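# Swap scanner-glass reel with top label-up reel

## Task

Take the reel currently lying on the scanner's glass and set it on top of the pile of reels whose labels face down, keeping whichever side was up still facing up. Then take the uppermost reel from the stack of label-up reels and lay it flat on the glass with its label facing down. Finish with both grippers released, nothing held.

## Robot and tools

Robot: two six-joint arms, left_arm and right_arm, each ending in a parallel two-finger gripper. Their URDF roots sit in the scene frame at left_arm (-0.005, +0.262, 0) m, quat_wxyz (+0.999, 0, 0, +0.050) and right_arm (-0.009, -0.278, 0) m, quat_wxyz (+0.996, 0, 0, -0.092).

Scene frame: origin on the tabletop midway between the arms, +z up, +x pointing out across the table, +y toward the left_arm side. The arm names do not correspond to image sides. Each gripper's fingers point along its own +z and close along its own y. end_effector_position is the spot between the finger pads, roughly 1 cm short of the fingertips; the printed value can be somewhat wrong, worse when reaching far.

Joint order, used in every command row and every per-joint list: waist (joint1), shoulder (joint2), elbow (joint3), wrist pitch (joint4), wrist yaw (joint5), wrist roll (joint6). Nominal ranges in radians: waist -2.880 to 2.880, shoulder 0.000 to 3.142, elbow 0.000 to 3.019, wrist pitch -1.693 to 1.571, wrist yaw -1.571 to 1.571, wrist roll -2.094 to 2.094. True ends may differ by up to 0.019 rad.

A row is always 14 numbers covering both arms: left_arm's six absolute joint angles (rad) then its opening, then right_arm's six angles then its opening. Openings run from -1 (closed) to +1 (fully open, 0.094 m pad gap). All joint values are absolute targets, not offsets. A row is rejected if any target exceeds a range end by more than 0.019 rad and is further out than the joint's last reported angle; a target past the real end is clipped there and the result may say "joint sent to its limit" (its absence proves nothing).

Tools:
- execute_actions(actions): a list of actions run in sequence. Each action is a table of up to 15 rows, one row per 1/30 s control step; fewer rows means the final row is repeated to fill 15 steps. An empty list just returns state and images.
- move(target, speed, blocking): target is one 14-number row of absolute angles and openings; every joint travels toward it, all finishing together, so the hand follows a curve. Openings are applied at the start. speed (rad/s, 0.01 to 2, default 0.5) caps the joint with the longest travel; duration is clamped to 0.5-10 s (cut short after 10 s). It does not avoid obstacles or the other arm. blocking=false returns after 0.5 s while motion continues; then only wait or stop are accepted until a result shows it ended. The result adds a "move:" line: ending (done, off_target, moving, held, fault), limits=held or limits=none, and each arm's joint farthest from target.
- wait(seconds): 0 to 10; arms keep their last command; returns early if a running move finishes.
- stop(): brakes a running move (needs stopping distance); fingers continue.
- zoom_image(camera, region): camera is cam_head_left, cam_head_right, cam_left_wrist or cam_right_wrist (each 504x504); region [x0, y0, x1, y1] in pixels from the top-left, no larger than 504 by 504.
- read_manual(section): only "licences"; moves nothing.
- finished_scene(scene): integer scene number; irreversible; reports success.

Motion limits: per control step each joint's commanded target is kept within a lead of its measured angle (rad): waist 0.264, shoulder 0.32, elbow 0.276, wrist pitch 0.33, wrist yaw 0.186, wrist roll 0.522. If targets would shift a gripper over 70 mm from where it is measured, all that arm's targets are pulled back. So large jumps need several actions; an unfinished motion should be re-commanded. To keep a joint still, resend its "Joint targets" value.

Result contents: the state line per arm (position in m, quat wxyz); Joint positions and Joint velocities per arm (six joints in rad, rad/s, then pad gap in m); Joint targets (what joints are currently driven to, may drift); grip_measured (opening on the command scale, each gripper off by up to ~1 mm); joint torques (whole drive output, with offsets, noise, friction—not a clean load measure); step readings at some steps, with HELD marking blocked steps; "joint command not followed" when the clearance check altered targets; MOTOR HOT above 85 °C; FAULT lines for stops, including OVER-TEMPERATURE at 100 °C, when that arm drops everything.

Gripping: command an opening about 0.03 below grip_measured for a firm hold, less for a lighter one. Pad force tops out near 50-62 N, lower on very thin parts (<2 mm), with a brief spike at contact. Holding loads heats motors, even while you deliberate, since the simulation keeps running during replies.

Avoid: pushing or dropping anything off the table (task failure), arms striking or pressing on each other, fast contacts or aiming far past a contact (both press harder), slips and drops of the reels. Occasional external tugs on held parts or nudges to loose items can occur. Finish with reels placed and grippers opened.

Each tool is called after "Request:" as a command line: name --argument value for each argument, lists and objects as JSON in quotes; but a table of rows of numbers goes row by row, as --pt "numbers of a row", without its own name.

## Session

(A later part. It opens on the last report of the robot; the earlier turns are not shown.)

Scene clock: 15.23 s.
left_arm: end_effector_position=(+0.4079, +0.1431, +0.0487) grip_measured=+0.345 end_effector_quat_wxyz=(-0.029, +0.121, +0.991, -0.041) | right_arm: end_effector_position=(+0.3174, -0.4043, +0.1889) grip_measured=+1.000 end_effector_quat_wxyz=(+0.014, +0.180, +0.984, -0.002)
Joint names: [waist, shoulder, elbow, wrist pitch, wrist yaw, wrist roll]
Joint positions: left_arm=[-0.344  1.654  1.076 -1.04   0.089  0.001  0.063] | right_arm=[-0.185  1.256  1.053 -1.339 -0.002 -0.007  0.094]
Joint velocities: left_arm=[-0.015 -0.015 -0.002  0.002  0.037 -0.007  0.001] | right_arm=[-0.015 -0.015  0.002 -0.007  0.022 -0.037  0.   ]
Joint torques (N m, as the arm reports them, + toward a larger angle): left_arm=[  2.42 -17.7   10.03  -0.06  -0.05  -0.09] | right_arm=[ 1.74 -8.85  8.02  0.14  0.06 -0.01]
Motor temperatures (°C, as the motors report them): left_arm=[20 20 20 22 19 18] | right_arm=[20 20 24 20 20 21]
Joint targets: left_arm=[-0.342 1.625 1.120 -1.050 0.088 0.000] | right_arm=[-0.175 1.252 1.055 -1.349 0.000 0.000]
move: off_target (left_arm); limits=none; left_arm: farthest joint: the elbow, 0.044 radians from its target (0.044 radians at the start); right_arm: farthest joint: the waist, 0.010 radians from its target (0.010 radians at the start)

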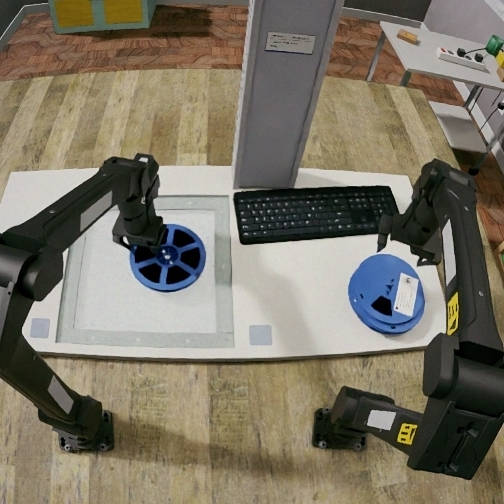

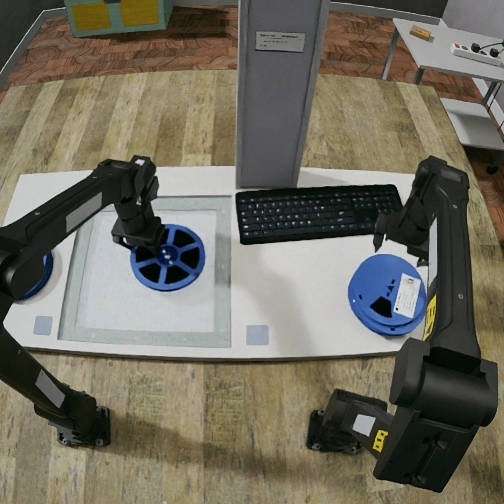

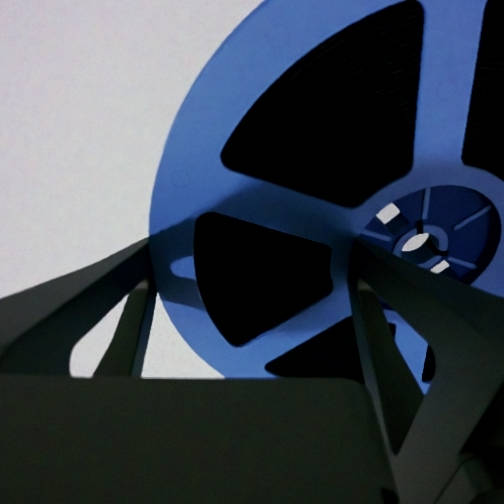

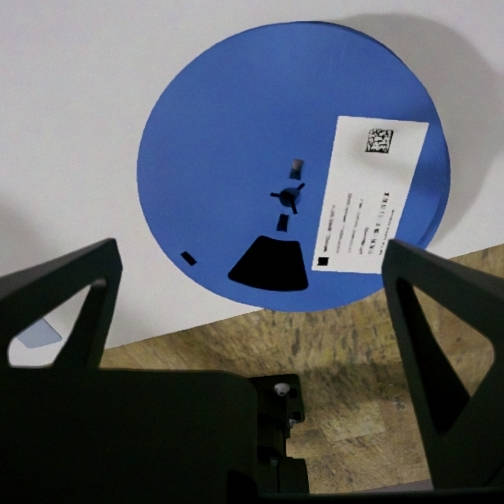

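Request:
move --target '[-0.342,1.51,1.192,-1.186,0.088,0,0.32,-0.175,1.252,1.055,-1.349,0,0,1]' --speed 0.2

Request:
move --target '[0.583,1.51,1.192,-1.186,0.088,0,0.32,-0.175,1.252,1.055,-1.349,0,0,1]' --speed 0.5

Scene clock: 16.70 s.
left_arm: end_effector_position=(+0.4046, +0.1440, +0.1200) grip_measured=+0.334 end_effector_quat_wxyz=(-0.005, +0.122, +0.992, -0.044) | right_arm: end_effector_position=(+0.3174, -0.4043, +0.1889) grip_measured=+1.000 end_effector_quat_wxyz=(+0.014, +0.180, +0.984, -0.002)
Joint names: [waist, shoulder, elbow, wrist pitch, wrist yaw, wrist roll]
Joint positions: left_arm=[-0.344  1.528  1.134 -1.177  0.089  0.001  0.063] | right_arm=[-0.185  1.256  1.053 -1.339 -0.002 -0.007  0.094]
Joint velocities: left_arm=[-0.005  0.005 -0.012  0.007  0.051 -0.051  0.   ] | right_arm=[-0.015 -0.015 -0.007  0.002 -0.022 -0.007  0.   ]
Joint torques (N m, as the arm reports them, + toward a larger angle): left_arm=[  2.42 -15.68  11.8    0.05  -0.03  -0.08] | right_arm=[ 1.76 -8.89  8.01  0.14  0.06  0.  ]
Motor temperatures (°C, as the motors report them): left_arm=[20 20 20 22 19 18] | right_arm=[20 20 24 20 20 21]
Joint targets: left_arm=[-0.342 1.510 1.192 -1.186 0.088 0.000] | right_arm=[-0.175 1.252 1.055 -1.349 -0.000 -0.000]
move: off_target (left_arm); limits=none; left_arm: farthest joint: the elbow, 0.058 radians from its target (0.116 radians at the start); right_arm: farthest joint: the waist, 0.010 radians from its target (0.010 radians at the start)

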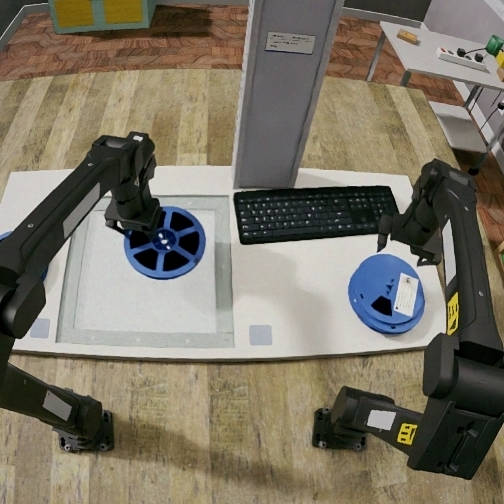

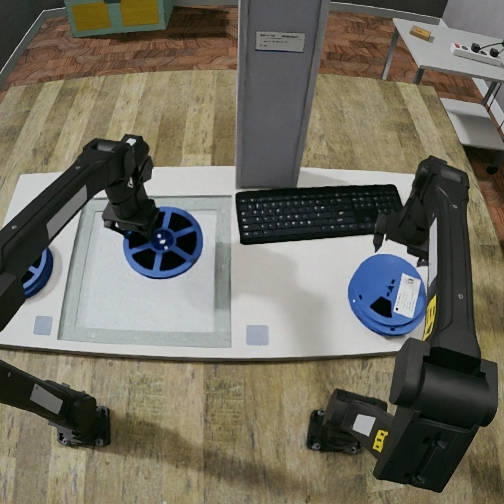

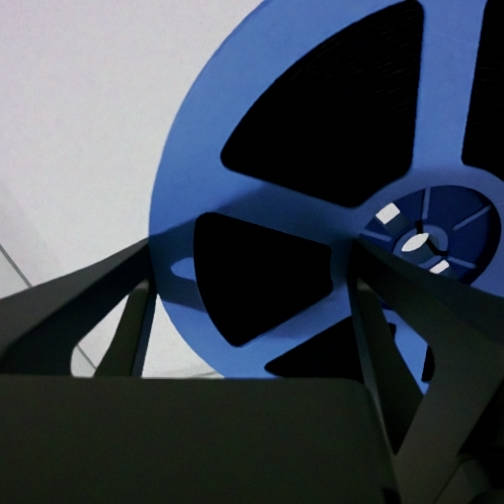

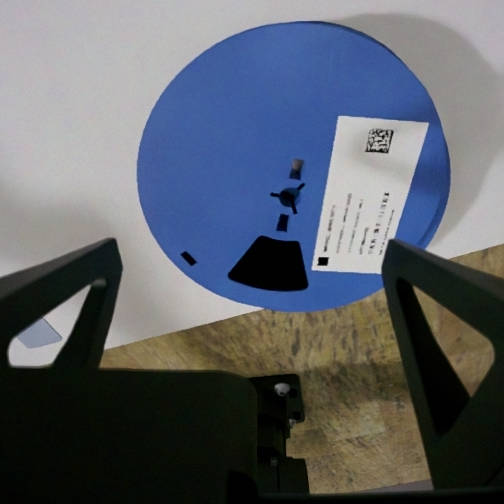

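Scene clock: 19.13 s.
left_arm: end_effector_position=(+0.3330, +0.5214, +0.1197) grip_measured=+0.334 end_effector_quat_wxyz=(+0.014, -0.337, +0.940, -0.041) | right_arm: end_effector_position=(+0.3174, -0.4043, +0.1889) grip_measured=+1.000 end_effector_quat_wxyz=(+0.014, +0.180, +0.984, -0.002)
Joint names: [waist, shoulder, elbow, wrist pitch, wrist yaw, wrist roll]
Joint positions: left_arm=[ 0.59   1.528  1.133 -1.177  0.087  0.001  0.063] | right_arm=[-0.185  1.256  1.053 -1.339 -0.002 -0.007  0.094]
Joint velocities: left_arm=[-0.005 -0.005 -0.007  0.007 -0.051  0.007 -0.   ] | right_arm=[0.005 0.005 0.017 0.007 0.051 0.007 0.   ]
Joint torques (N m, as the arm reports them, + toward a larger angle): left_arm=[  1.89 -15.52  11.83   0.04   0.07  -0.09] | right_arm=[ 1.76 -8.9   8.02  0.14  0.06  0.  ]
Motor temperatures (°C, as the motors report them): left_arm=[20 20 21 22 19 18] | right_arm=[20 20 24 20 20 21]
Joint targets: left_arm=[0.583 1.510 1.192 -1.186 0.088 -0.000] | right_arm=[-0.175 1.252 1.055 -1.349 -0.000 -0.000]
move: off_target (left_arm); limits=none; left_arm: farthest joint: the elbow, 0.059 radians from its target (0.058 radians at the start); right_arm: farthest joint: the waist, 0.010 radians from its target (0.010 radians at the start)

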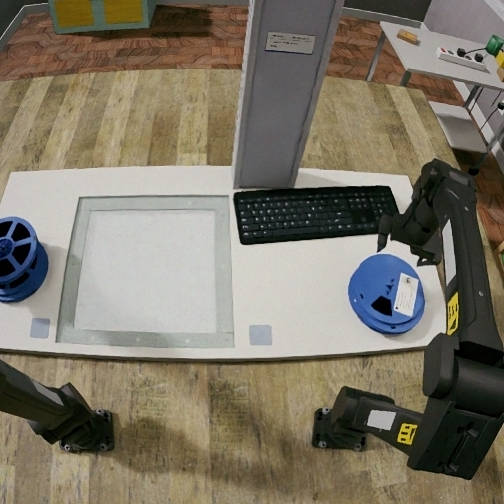

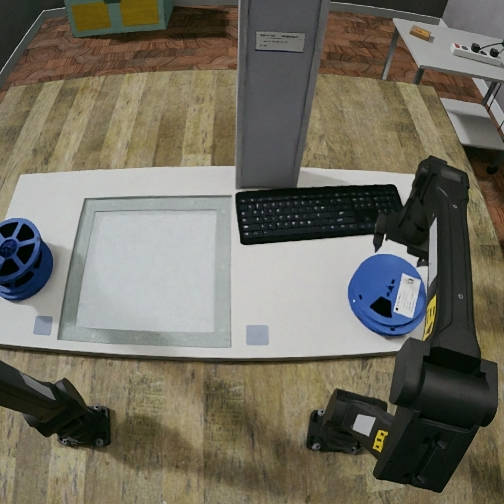

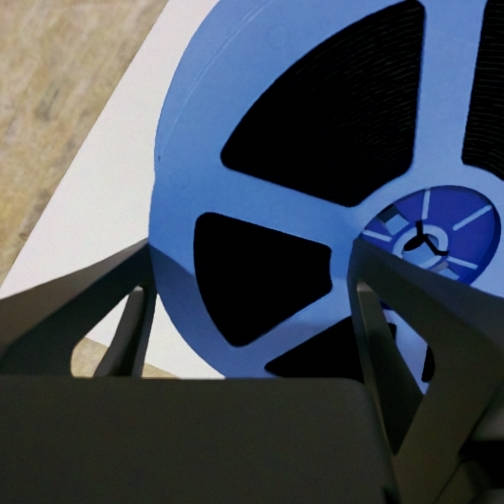

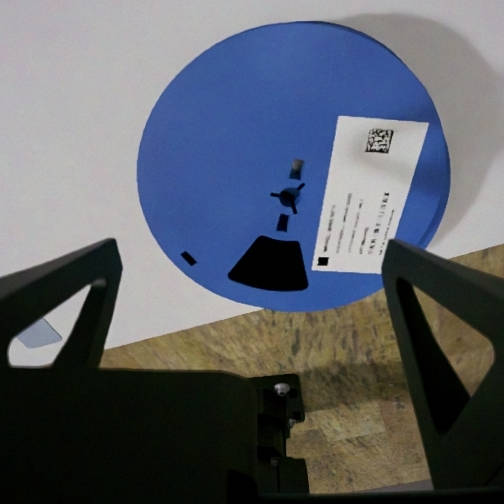

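Request:
move --target '[0.605,1.578,1.083,-1.069,0.088,0,0.32,-0.175,1.252,1.055,-1.349,0,0,1]' --speed 0.15

Request:
zoom_image --camera "cam_head_right" --region '[0, 200, 110, 310]'

Scene clock: 20.50 s.
left_arm: end_effector_position=(+0.3318, +0.5245, +0.0835) grip_measured=+0.334 end_effector_quat_wxyz=(+0.014, -0.341, +0.939, -0.041) | right_arm: end_effector_position=(+0.3174, -0.4043, +0.1889) grip_measured=+1.000 end_effector_quat_wxyz=(+0.014, +0.180, +0.984, -0.002)
Joint names: [waist, shoulder, elbow, wrist pitch, wrist yaw, wrist roll]
Joint positions: left_arm=[ 0.597  1.573  1.081 -1.081  0.087  0.001  0.063] | right_arm=[-0.185  1.256  1.053 -1.339 -0.002 -0.007  0.094]
Joint velocities: left_arm=[-0.005 -0.005 -0.012  0.002 -0.037 -0.022  0.001] | right_arm=[-0.005 -0.005  0.002  0.007 -0.022 -0.066  0.   ]
Joint torques (N m, as the arm reports them, + toward a larger angle): left_arm=[  3.16 -13.43   7.56   0.77   0.06  -0.08] | right_arm=[ 1.75 -8.88  8.01  0.14  0.06  0.  ]
Motor temperatures (°C, as the motors report them): left_arm=[20 20 21 22 19 18] | right_arm=[20 20 24 20 20 21]
Joint targets: left_arm=[0.605 1.578 1.083 -1.069 0.088 -0.000] | right_arm=[-0.175 1.252 1.055 -1.349 0.000 -0.000]
move: done; limits=none; left_arm: farthest joint: the wrist pitch, 0.012 radians from its target (0.108 radians at the start); right_arm: farthest joint: the waist, 0.010 radians from its target (0.010 radians at the start)

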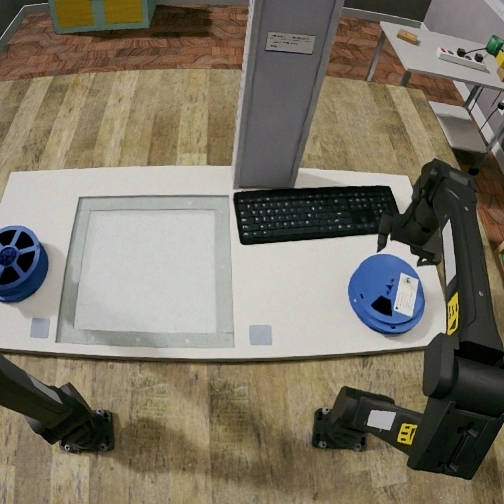

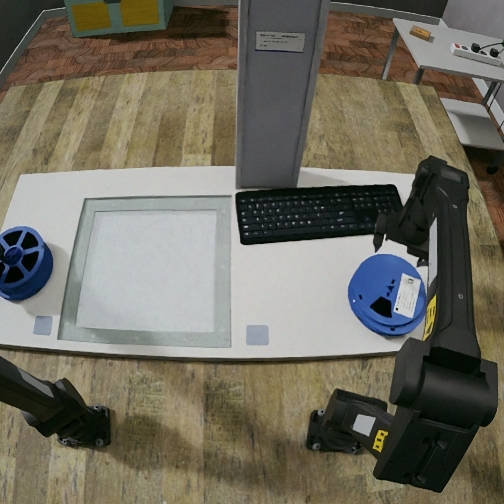

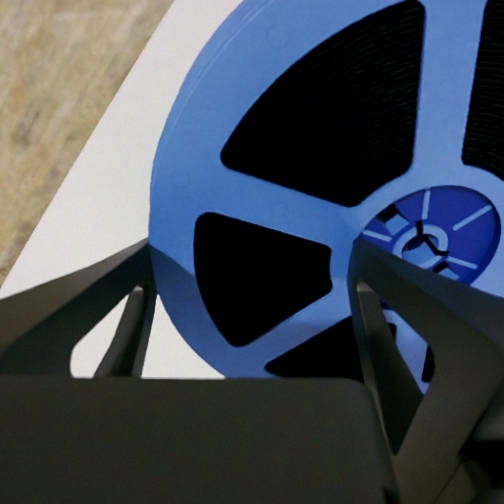

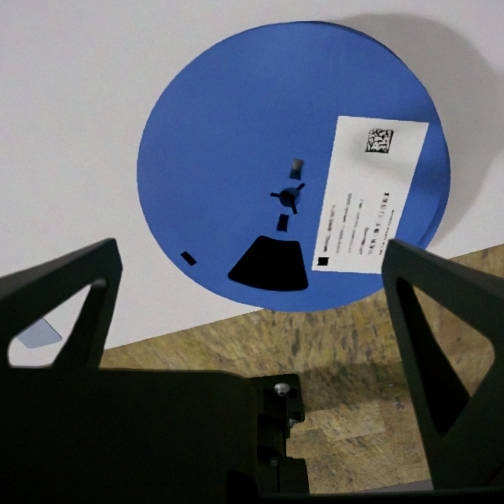

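Region (0, 200, 110, 310) of cam_head_right's 504x504 image, scaled by 4.582, with more detail than that image has.

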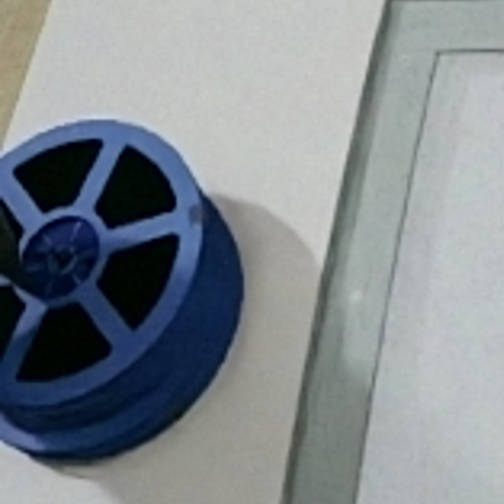

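Request:
move --target '[0.605,1.596,1.066,-1.03,0.088,0,0.32,-0.175,1.252,1.055,-1.349,0,0,1]' --speed 0.06

Scene clock: 21.73 s.
left_arm: end_effector_position=(+0.3333, +0.5256, +0.0734) grip_measured=+0.334 end_effector_quat_wxyz=(+0.018, -0.341, +0.939, -0.040) | right_arm: end_effector_position=(+0.3174, -0.4043, +0.1889) grip_measured=+1.000 end_effector_quat_wxyz=(+0.014, +0.180, +0.984, -0.002)
Joint names: [waist, shoulder, elbow, wrist pitch, wrist yaw, wrist roll]
Joint positions: left_arm=[ 0.597  1.586  1.066 -1.045  0.087  0.001  0.063] | right_arm=[-0.185  1.256  1.053 -1.339 -0.002 -0.007  0.094]
Joint velocities: left_arm=[-0.015  0.005 -0.017 -0.017  0.022 -0.007 -0.   ] | right_arm=[-0.005 -0.005  0.002  0.002 -0.037 -0.007  0.   ]
Joint torques (N m, as the arm reports them, + toward a larger angle): left_arm=[  2.75 -13.72   7.43   0.87   0.06  -0.1 ] | right_arm=[ 1.77 -8.86  8.01  0.14  0.06  0.  ]
Motor temperatures (°C, as the motors report them): left_arm=[20 20 21 22 19 18] | right_arm=[20 20 24 20 20 21]
Joint targets: left_arm=[0.605 1.596 1.066 -1.030 0.088 0.000] | right_arm=[-0.175 1.252 1.055 -1.349 -0.000 0.000]
move: done; limits=none; left_arm: farthest joint: the wrist pitch, 0.015 radians from its target (0.051 radians at the start); right_arm: farthest joint: the waist, 0.010 radians from its target (0.010 radians at the start)

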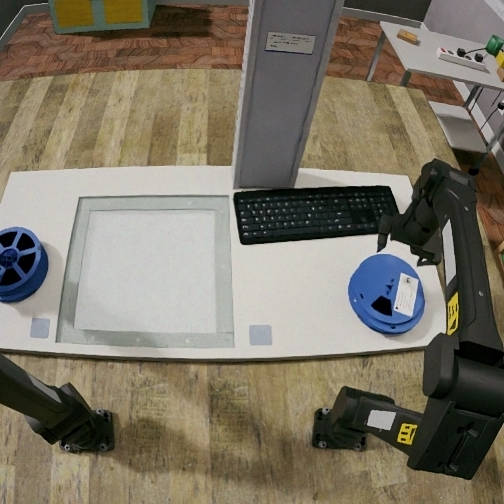

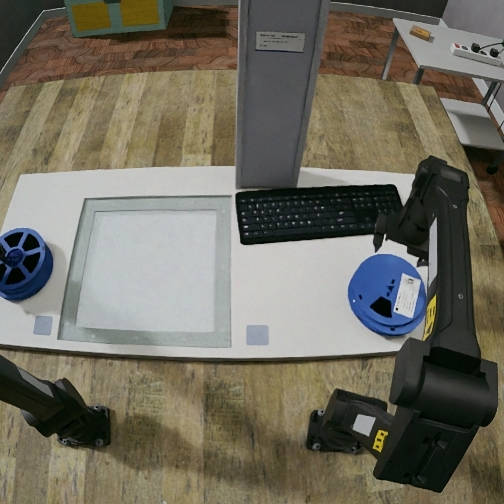

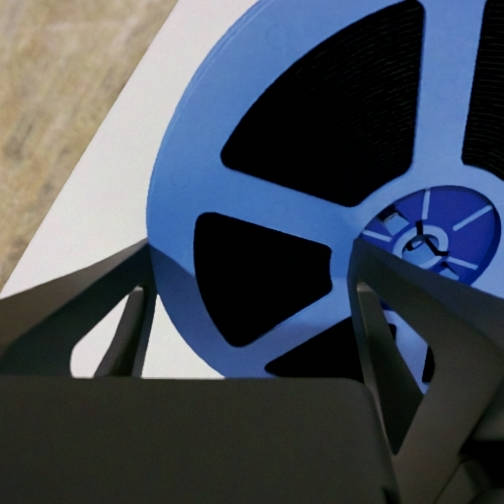

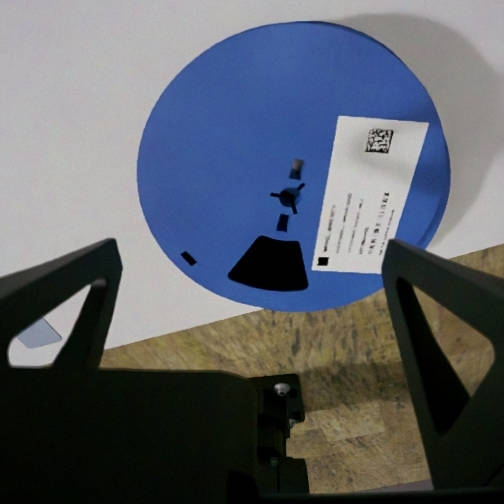

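Request:
move --target '[0.605,1.606,1.056,-1.012,0.088,0,0.32,-0.175,1.252,1.055,-1.349,0,0,1]' --speed 0.05

Scene clock: 22.77 s.
left_arm: end_effector_position=(+0.3350, +0.5260, +0.0719) grip_measured=+0.334 end_effector_quat_wxyz=(+0.023, -0.340, +0.939, -0.040) | right_arm: end_effector_position=(+0.3174, -0.4043, +0.1889) grip_measured=+1.000 end_effector_quat_wxyz=(+0.014, +0.180, +0.984, -0.002)
Joint names: [waist, shoulder, elbow, wrist pitch, wrist yaw, wrist roll]
Joint positions: left_arm=[ 0.597  1.586  1.062 -1.03   0.092  0.001  0.063] | right_arm=[-0.185  1.256  1.053 -1.339 -0.002 -0.007  0.094]
Joint velocities: left_arm=[-0.024 -0.015 -0.012 -0.007  0.022 -0.066 -0.   ] | right_arm=[-0.015  0.005 -0.007  0.007 -0.037 -0.007  0.   ]
Joint torques (N m, as the arm reports them, + toward a larger angle): left_arm=[  2.92 -12.14   6.95   1.07  -0.17  -0.09] | right_arm=[ 1.73 -8.83  8.02  0.14  0.06  0.  ]
Motor temperatures (°C, as the motors report them): left_arm=[20 20 21 22 19 18] | right_arm=[20 20 24 20 20 21]
Joint targets: left_arm=[0.605 1.606 1.056 -1.012 0.088 -0.000] | right_arm=[-0.175 1.252 1.055 -1.349 0.000 0.000]
move: done; limits=none; left_arm: farthest joint: the shoulder, 0.020 radians from its target (0.020 radians at the start); right_arm: farthest joint: the waist, 0.010 radians from its target (0.010 radians at the start)

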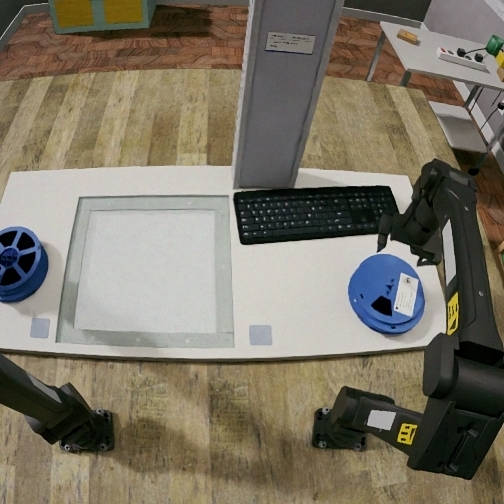

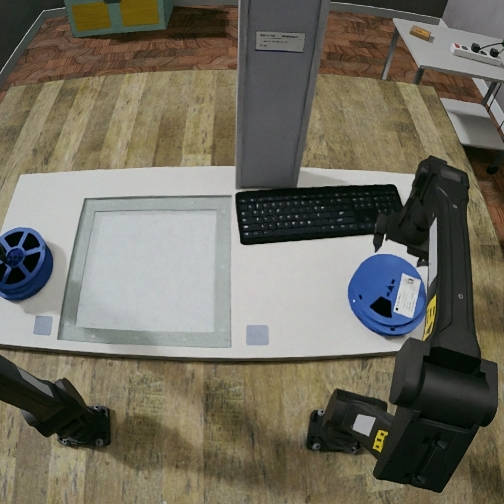

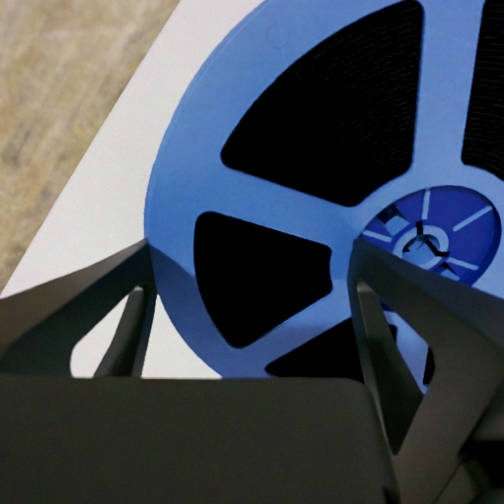

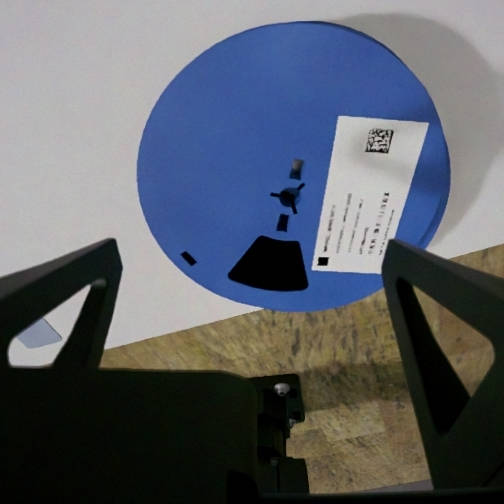

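Request:
execute_actions --actions '[[[0.6,1.59,1.07,-1.03,0.088,0,0.5,-0.175,1.252,1.055,-1.349,0,0,1]]]'

Request:
move --target '[0.6,1.5,1.19,-1.186,0.088,0,0.5,-0.385,1.412,0.966,-1.12,0,0.58,0.3]' --speed 0.5

Scene clock: 24.53 s.
left_arm: end_effector_position=(+0.3349, +0.5261, +0.0719) grip_measured=+0.497 end_effector_quat_wxyz=(+0.023, -0.340, +0.939, -0.040) | right_arm: end_effector_position=(+0.3174, -0.4043, +0.1889) grip_measured=+1.000 end_effector_quat_wxyz=(+0.014, +0.180, +0.984, -0.002)
Joint names: [waist, shoulder, elbow, wrist pitch, wrist yaw, wrist roll]
Joint positions: left_arm=[ 0.597  1.586  1.062 -1.03   0.091  0.001  0.07 ] | right_arm=[-0.185  1.256  1.053 -1.339 -0.002 -0.007  0.094]
Joint velocities: left_arm=[ 0.005 -0.005 -0.007 -0.012  0.11   0.066 -0.   ] | right_arm=[-0.005 -0.015  0.032  0.007 -0.037  0.066  0.   ]
Joint torques (N m, as the arm reports them, + toward a larger angle): left_arm=[  2.48 -13.59   7.84   0.44  -0.13  -0.09] | right_arm=[ 1.76 -8.85  8.01  0.14  0.06  0.  ]
Motor temperatures (°C, as the motors report them): left_arm=[20 20 21 22 19 18] | right_arm=[20 20 25 20 20 21]
Joint targets: left_arm=[0.600 1.590 1.070 -1.030 0.088 -0.000] | right_arm=[-0.175 1.252 1.055 -1.349 -0.000 -0.000]
Step readings (joint positions):
0: left_arm=[0.597 1.586 1.062 -1.030 0.092 0.001] | right_arm=[-0.185 1.256 1.053 -1.339 -0.002 -0.007]
1: left_arm=[0.597 1.586 1.062 -1.030 0.092 0.001] | right_arm=[-0.185 1.256 1.053 -1.339 -0.002 -0.007]
2: left_arm=[0.597 1.586 1.062 -1.030 0.091 0.001] | right_arm=[-0.185 1.256 1.053 -1.339 -0.002 -0.007]
4: left_arm=[0.597 1.586 1.062 -1.030 0.091 0.001] | right_arm=[-0.185 1.256 1.053 -1.339 -0.002 -0.007]
8: left_arm=[0.597 1.586 1.062 -1.030 0.091 0.001] | right_arm=[-0.185 1.256 1.053 -1.339 -0.002 -0.007]
15: Joint positions above

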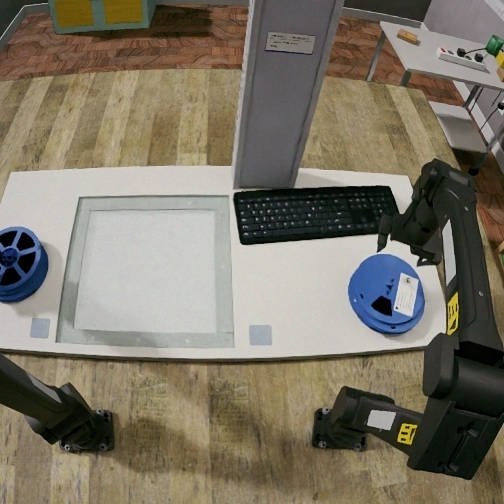

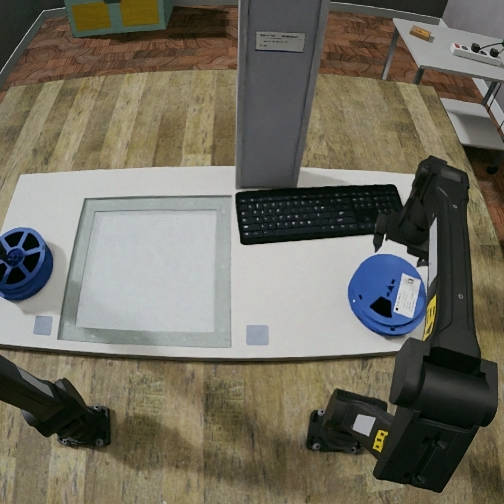

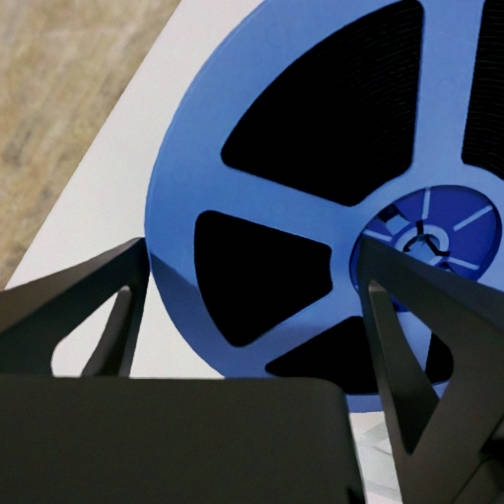

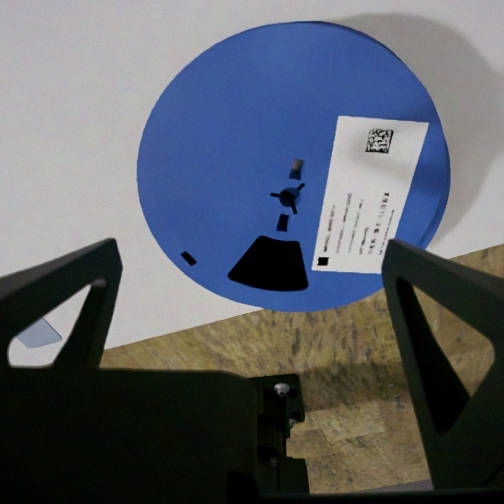

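Scene clock: 26.50 s.
left_arm: end_effector_position=(+0.3312, +0.5230, +0.1222) grip_measured=+0.497 end_effector_quat_wxyz=(+0.018, -0.341, +0.939, -0.042) | right_arm: end_effector_position=(+0.3053, -0.4766, +0.1113) grip_measured=+0.302 end_effector_quat_wxyz=(+0.006, +0.538, +0.843, +0.001)
Joint names: [waist, shoulder, elbow, wrist pitch, wrist yaw, wrist roll]
Joint positions: left_arm=[ 0.597  1.521  1.132 -1.177  0.091  0.001  0.07 ] | right_arm=[-0.379  1.392  0.965 -1.132 -0.002  0.572  0.061]
Joint velocities: left_arm=[ 0.005 -0.005  0.002 -0.002 -0.066  0.007 -0.001] | right_arm=[-0.015 -0.015  0.007 -0.017 -0.022 -0.007 -0.   ]
Joint torques (N m, as the arm reports them, + toward a larger angle): left_arm=[  2.47 -15.87  11.93   0.02  -0.13  -0.08] | right_arm=[ 0.71 -8.44  7.32  1.13  0.09  0.01]
Motor temperatures (°C, as the motors report them): left_arm=[20 20 21 22 19 18] | right_arm=[20 20 25 20 20 21]
Joint targets: left_arm=[0.600 1.500 1.190 -1.186 0.088 0.000] | right_arm=[-0.385 1.412 0.966 -1.120 -0.000 0.580]
move: off_target (left_arm); limits=none; left_arm: farthest joint: the elbow, 0.058 radians from its target (0.128 radians at the start); right_arm: farthest joint: the shoulder, 0.020 radians from its target (0.156 radians at the start)

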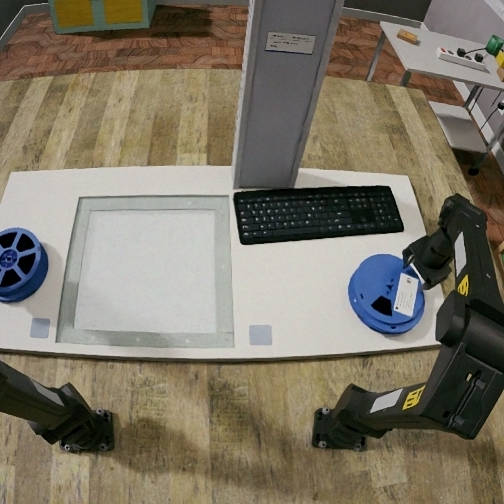

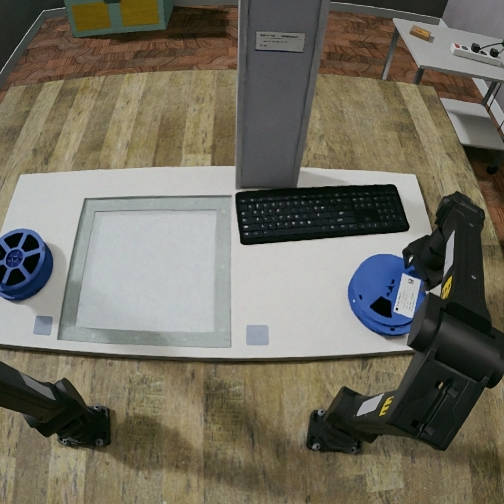

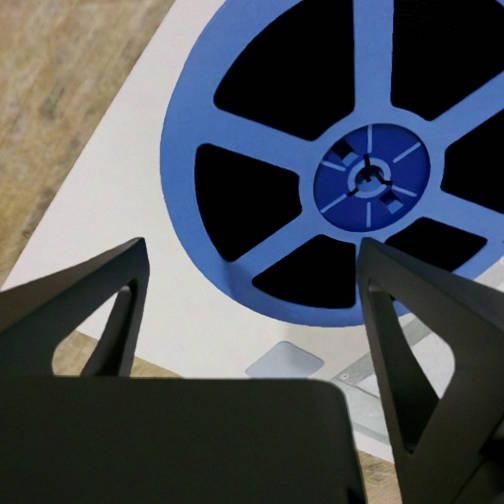

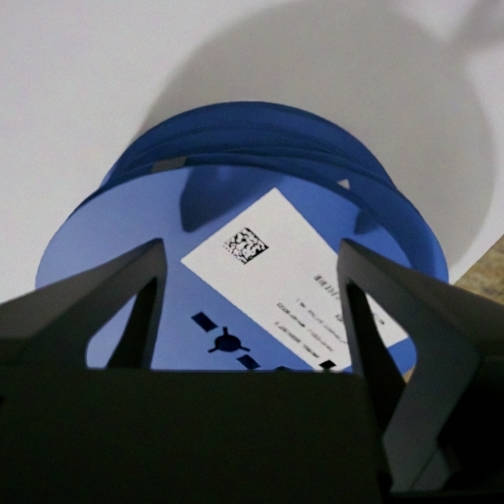

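Request:
move --target '[-0.9,1.4,0.8,0.5,0,-1.58,-0.4,-0.385,1.451,0.93,-1.058,0,0.58,0.3]' --speed 0.9

Scene clock: 29.50 s.
left_arm: end_effector_position=(+0.4016, -0.1622, +0.2604) grip_measured=-0.398 end_effector_quat_wxyz=(+0.244, -0.281, +0.700, -0.609) | right_arm: end_effector_position=(+0.3082, -0.4787, +0.1015) grip_measured=+0.302 end_effector_quat_wxyz=(+0.016, +0.540, +0.842, +0.000)
Joint names: [waist, shoulder, elbow, wrist pitch, wrist yaw, wrist roll]
Joint positions: left_arm=[-0.905  1.421  0.804  0.478  0.003 -1.571  0.028] | right_arm=[-0.379  1.401  0.946 -1.084 -0.     0.577  0.061]
Joint velocities: left_arm=[-0.005 -0.005  0.012 -0.002 -0.007 -0.081  0.001] | right_arm=[ 0.015 -0.005 -0.002 -0.007 -0.037 -0.051  0.   ]
Joint torques (N m, as the arm reports them, + toward a larger angle): left_arm=[  2.74 -14.58   7.91   2.53  -0.18  -0.1 ] | right_arm=[ 0.66 -5.81  5.93  1.92  0.04 -0.05]
Motor temperatures (°C, as the motors report them): left_arm=[20 20 21 22 19 18] | right_arm=[20 20 24 20 20 21]
Joint targets: left_arm=[-0.900 1.400 0.800 0.500 -0.000 -1.580] | right_arm=[-0.385 1.451 0.930 -1.058 -0.000 0.580]
move: off_target (left_arm, right_arm); limits=none; left_arm: farthest joint: the wrist pitch, 0.022 radians from its target (1.677 radians at the start); right_arm: farthest joint: the shoulder, 0.050 radians from its target (0.059 radians at the start)

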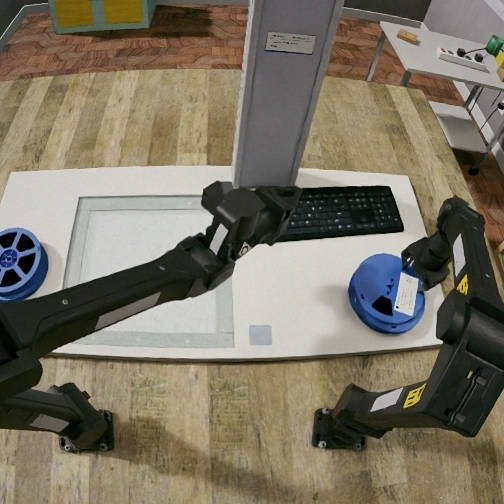

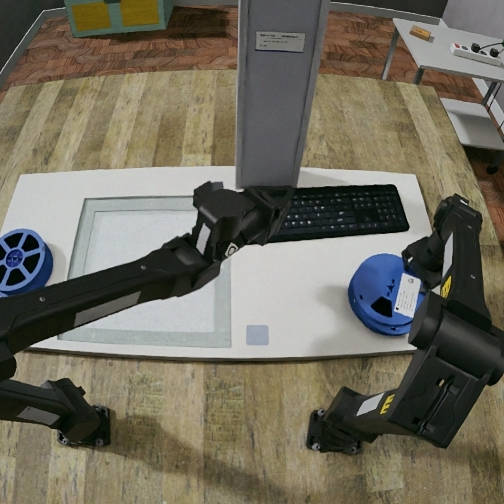

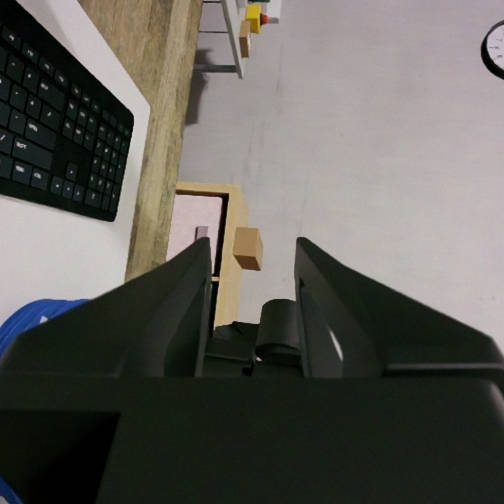

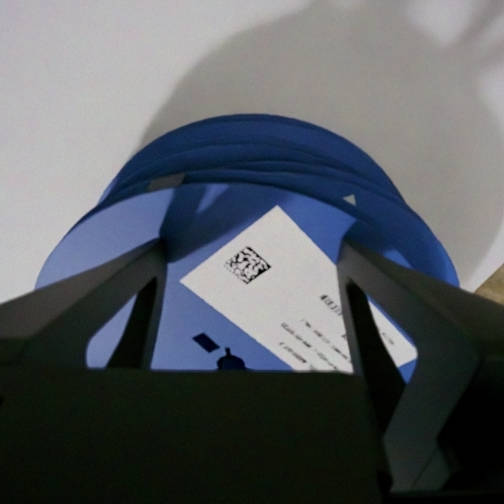

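Request:
move --target '[-1.0,1.5,0.7,0.75,0,-1.58,-0.4,-0.385,1.40,1.04,-1.13,0,0.58,0.3]' --speed 0.5

Request:
move --target '[-1.257,1.79,0.495,1.23,0,-1.58,-0.4,-0.417,1.512,1.135,-1.172,0,0.545,0.3]' --speed 0.5

Scene clock: 30.90 s.
left_arm: end_effector_position=(+0.3518, -0.1866, +0.2249) grip_measured=-0.398 end_effector_quat_wxyz=(+0.225, -0.240, +0.689, -0.646) | right_arm: end_effector_position=(+0.3212, -0.4869, +0.1230) grip_measured=+0.302 end_effector_quat_wxyz=(+0.028, +0.539, +0.842, +0.000)
Joint names: [waist, shoulder, elbow, wrist pitch, wrist yaw, wrist roll]
Joint positions: left_arm=[-0.997  1.492  0.699  0.728  0.003 -1.571  0.028] | right_arm=[-0.379  1.4    1.006 -1.12  -0.     0.577  0.061]
Joint velocities: left_arm=[-0.005 -0.005 -0.002  0.017  0.066  0.051 -0.   ] | right_arm=[-0.015 -0.015 -0.022 -0.007 -0.022  0.007 -0.   ]
Joint torques (N m, as the arm reports them, + toward a larger angle): left_arm=[  2.07 -11.83   7.45   2.55  -0.17  -0.08] | right_arm=[  0.71 -10.71  10.1    0.15   0.05  -0.05]
Motor temperatures (°C, as the motors report them): left_arm=[20 20 21 22 19 18] | right_arm=[20 20 25 20 20 21]
Joint targets: left_arm=[-1.000 1.500 0.700 0.750 -0.000 -1.580] | right_arm=[-0.385 1.400 1.040 -1.130 -0.000 0.580]
move: off_target (left_arm, right_arm); limits=none; left_arm: farthest joint: the wrist pitch, 0.022 radians from its target (0.272 radians at the start); right_arm: farthest joint: the elbow, 0.034 radians from its target (0.094 radians at the start)

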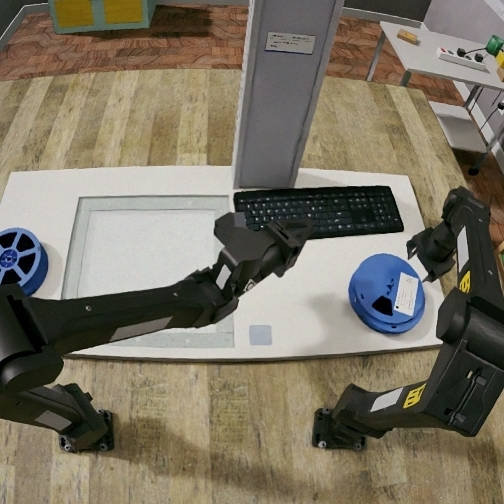

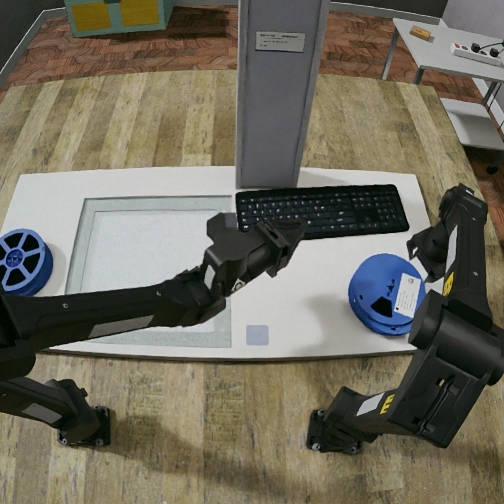

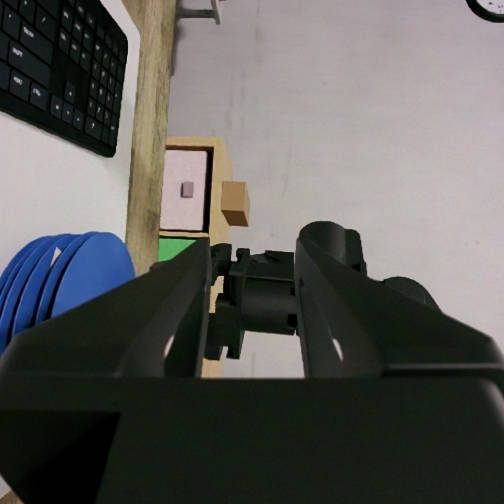

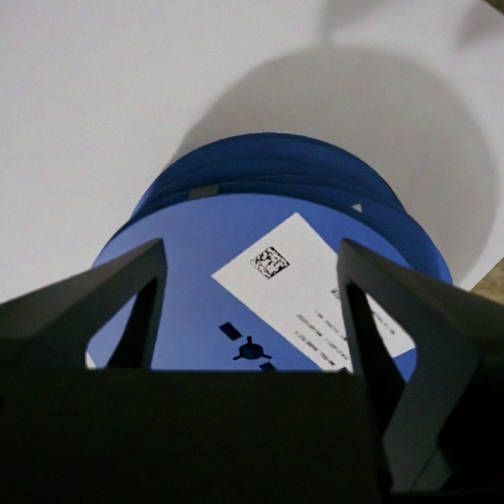

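Scene clock: 32.43 s.
left_arm: end_effector_position=(+0.2035, -0.2141, +0.0986) grip_measured=-0.398 end_effector_quat_wxyz=(+0.138, -0.151, +0.720, -0.663) | right_arm: end_effector_position=(+0.3355, -0.5098, +0.1225) grip_measured=+0.302 end_effector_quat_wxyz=(+0.010, +0.542, +0.841, -0.000)
Joint names: [waist, shoulder, elbow, wrist pitch, wrist yaw, wrist roll]
Joint positions: left_arm=[-1.257  1.786  0.495  1.208  0.003 -1.572  0.028] | right_arm=[-0.407  1.486  1.096 -1.162 -0.     0.553  0.061]
Joint velocities: left_arm=[-0.015 -0.005 -0.012 -0.007 -0.081  0.066 -0.   ] | right_arm=[-0.015  0.005 -0.002 -0.002 -0.022 -0.022 -0.   ]
Joint torques (N m, as the arm reports them, + toward a larger angle): left_arm=[  2.51 -12.44   4.21   2.57  -0.17  -0.07] | right_arm=[ 0.41 -9.86 10.41  0.07  0.04 -0.16]
Motor temperatures (°C, as the motors report them): left_arm=[20 20 21 22 19 18] | right_arm=[20 20 25 20 20 21]
Joint targets: left_arm=[-1.257 1.790 0.495 1.230 0.000 -1.580] | right_arm=[-0.417 1.512 1.135 -1.172 0.000 0.545]
move: off_target (left_arm, right_arm); limits=none; left_arm: farthest joint: the wrist pitch, 0.022 radians from its target (0.502 radians at the start); right_arm: farthest joint: the elbow, 0.039 radians from its target (0.129 radians at the start)

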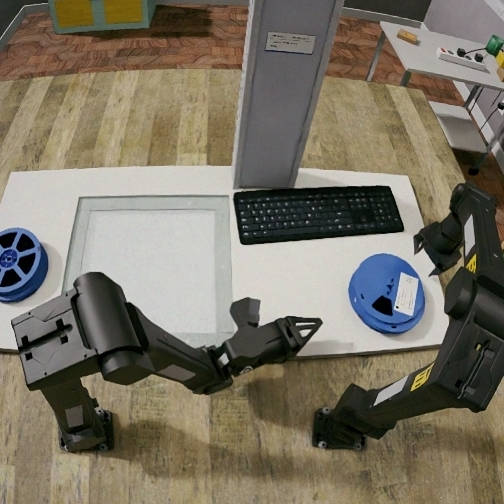

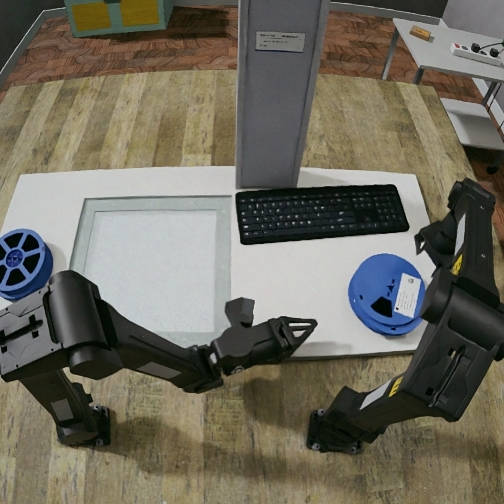

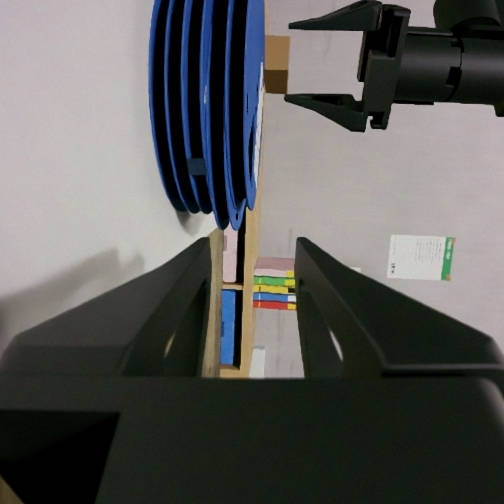

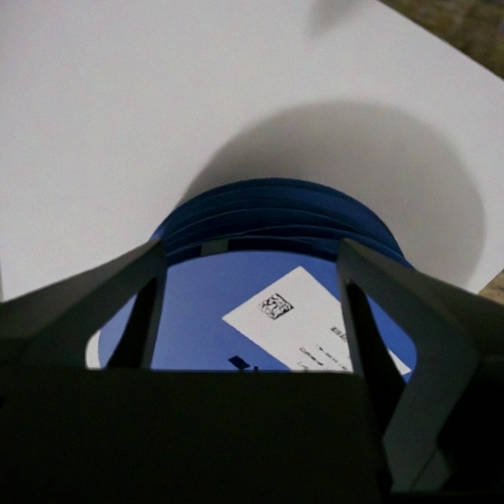

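Request:
move --target '[-1.257,1.79,0.495,1.23,0,-1.58,-0.4,-0.417,1.539,1.057,-1.098,0,0.545,0.3]' --speed 0.1

Request:
zoom_image --camera "cam_left_wrist" --region '[130, 0, 380, 250]'

Scene clock: 33.63 s.
left_arm: end_effector_position=(+0.2035, -0.2141, +0.0986) grip_measured=-0.398 end_effector_quat_wxyz=(+0.138, -0.151, +0.720, -0.663) | right_arm: end_effector_position=(+0.3321, -0.5076, +0.0968) grip_measured=+0.302 end_effector_quat_wxyz=(+0.000, +0.542, +0.841, +0.000)
Joint names: [waist, shoulder, elbow, wrist pitch, wrist yaw, wrist roll]
Joint positions: left_arm=[-1.257  1.786  0.495  1.208  0.003 -1.572  0.028] | right_arm=[-0.407  1.517  1.056 -1.11  -0.     0.553  0.061]
Joint velocities: left_arm=[-0.005  0.005 -0.002 -0.012  0.007 -0.037  0.001] | right_arm=[-0.005 -0.005  0.022 -0.002  0.007  0.007 -0.001]
Joint torques (N m, as the arm reports them, + toward a larger angle): left_arm=[  2.23 -12.26   4.11   2.53  -0.17  -0.07] | right_arm=[  0.42 -10.33   7.2    1.12   0.04  -0.17]
Motor temperatures (°C, as the motors report them): left_arm=[20 20 21 22 19 18] | right_arm=[20 20 25 20 20 21]
Joint targets: left_arm=[-1.257 1.790 0.495 1.230 -0.000 -1.580] | right_arm=[-0.417 1.539 1.057 -1.098 0.000 0.545]
move: off_target (left_arm, right_arm); limits=none; left_arm: farthest joint: the wrist pitch, 0.022 radians from its target (0.022 radians at the start); right_arm: farthest joint: the shoulder, 0.022 radians from its target (0.053 radians at the start)

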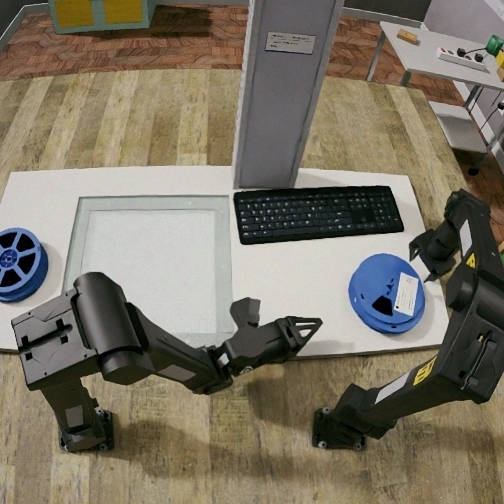

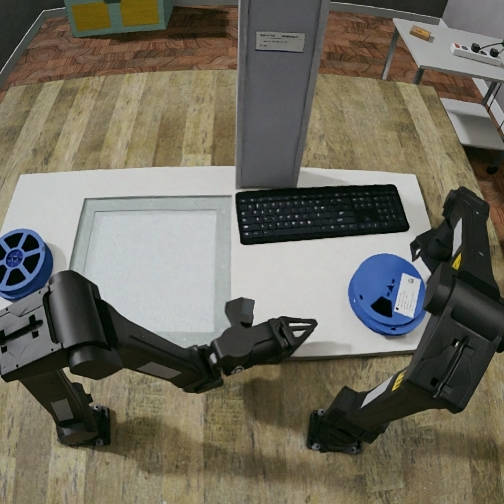

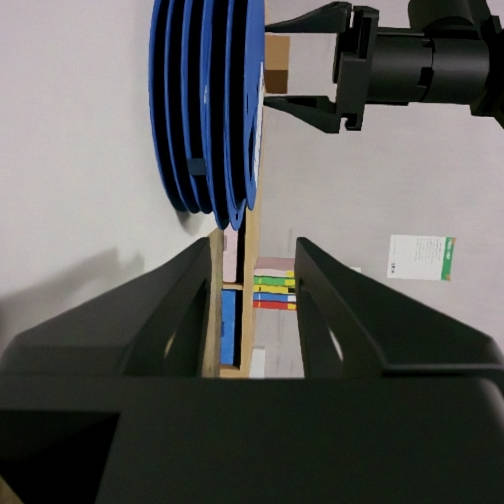

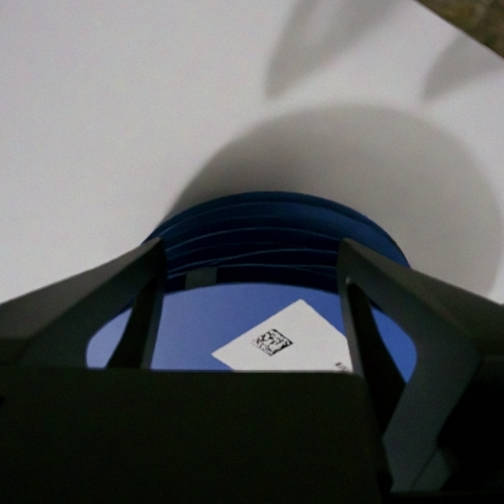

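Region (130, 0, 380, 250) of cam_left_wrist's 504x504 image, scaled by 2.016, with more detail than that image has.

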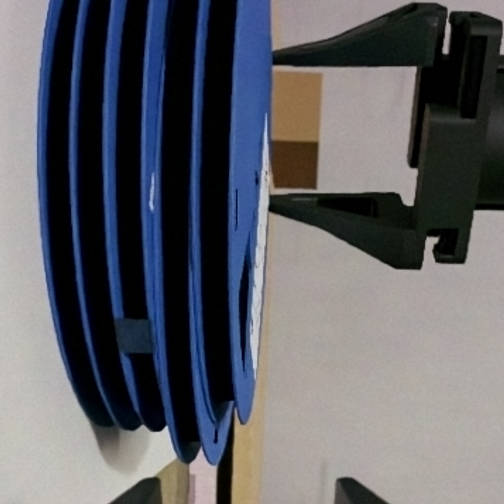

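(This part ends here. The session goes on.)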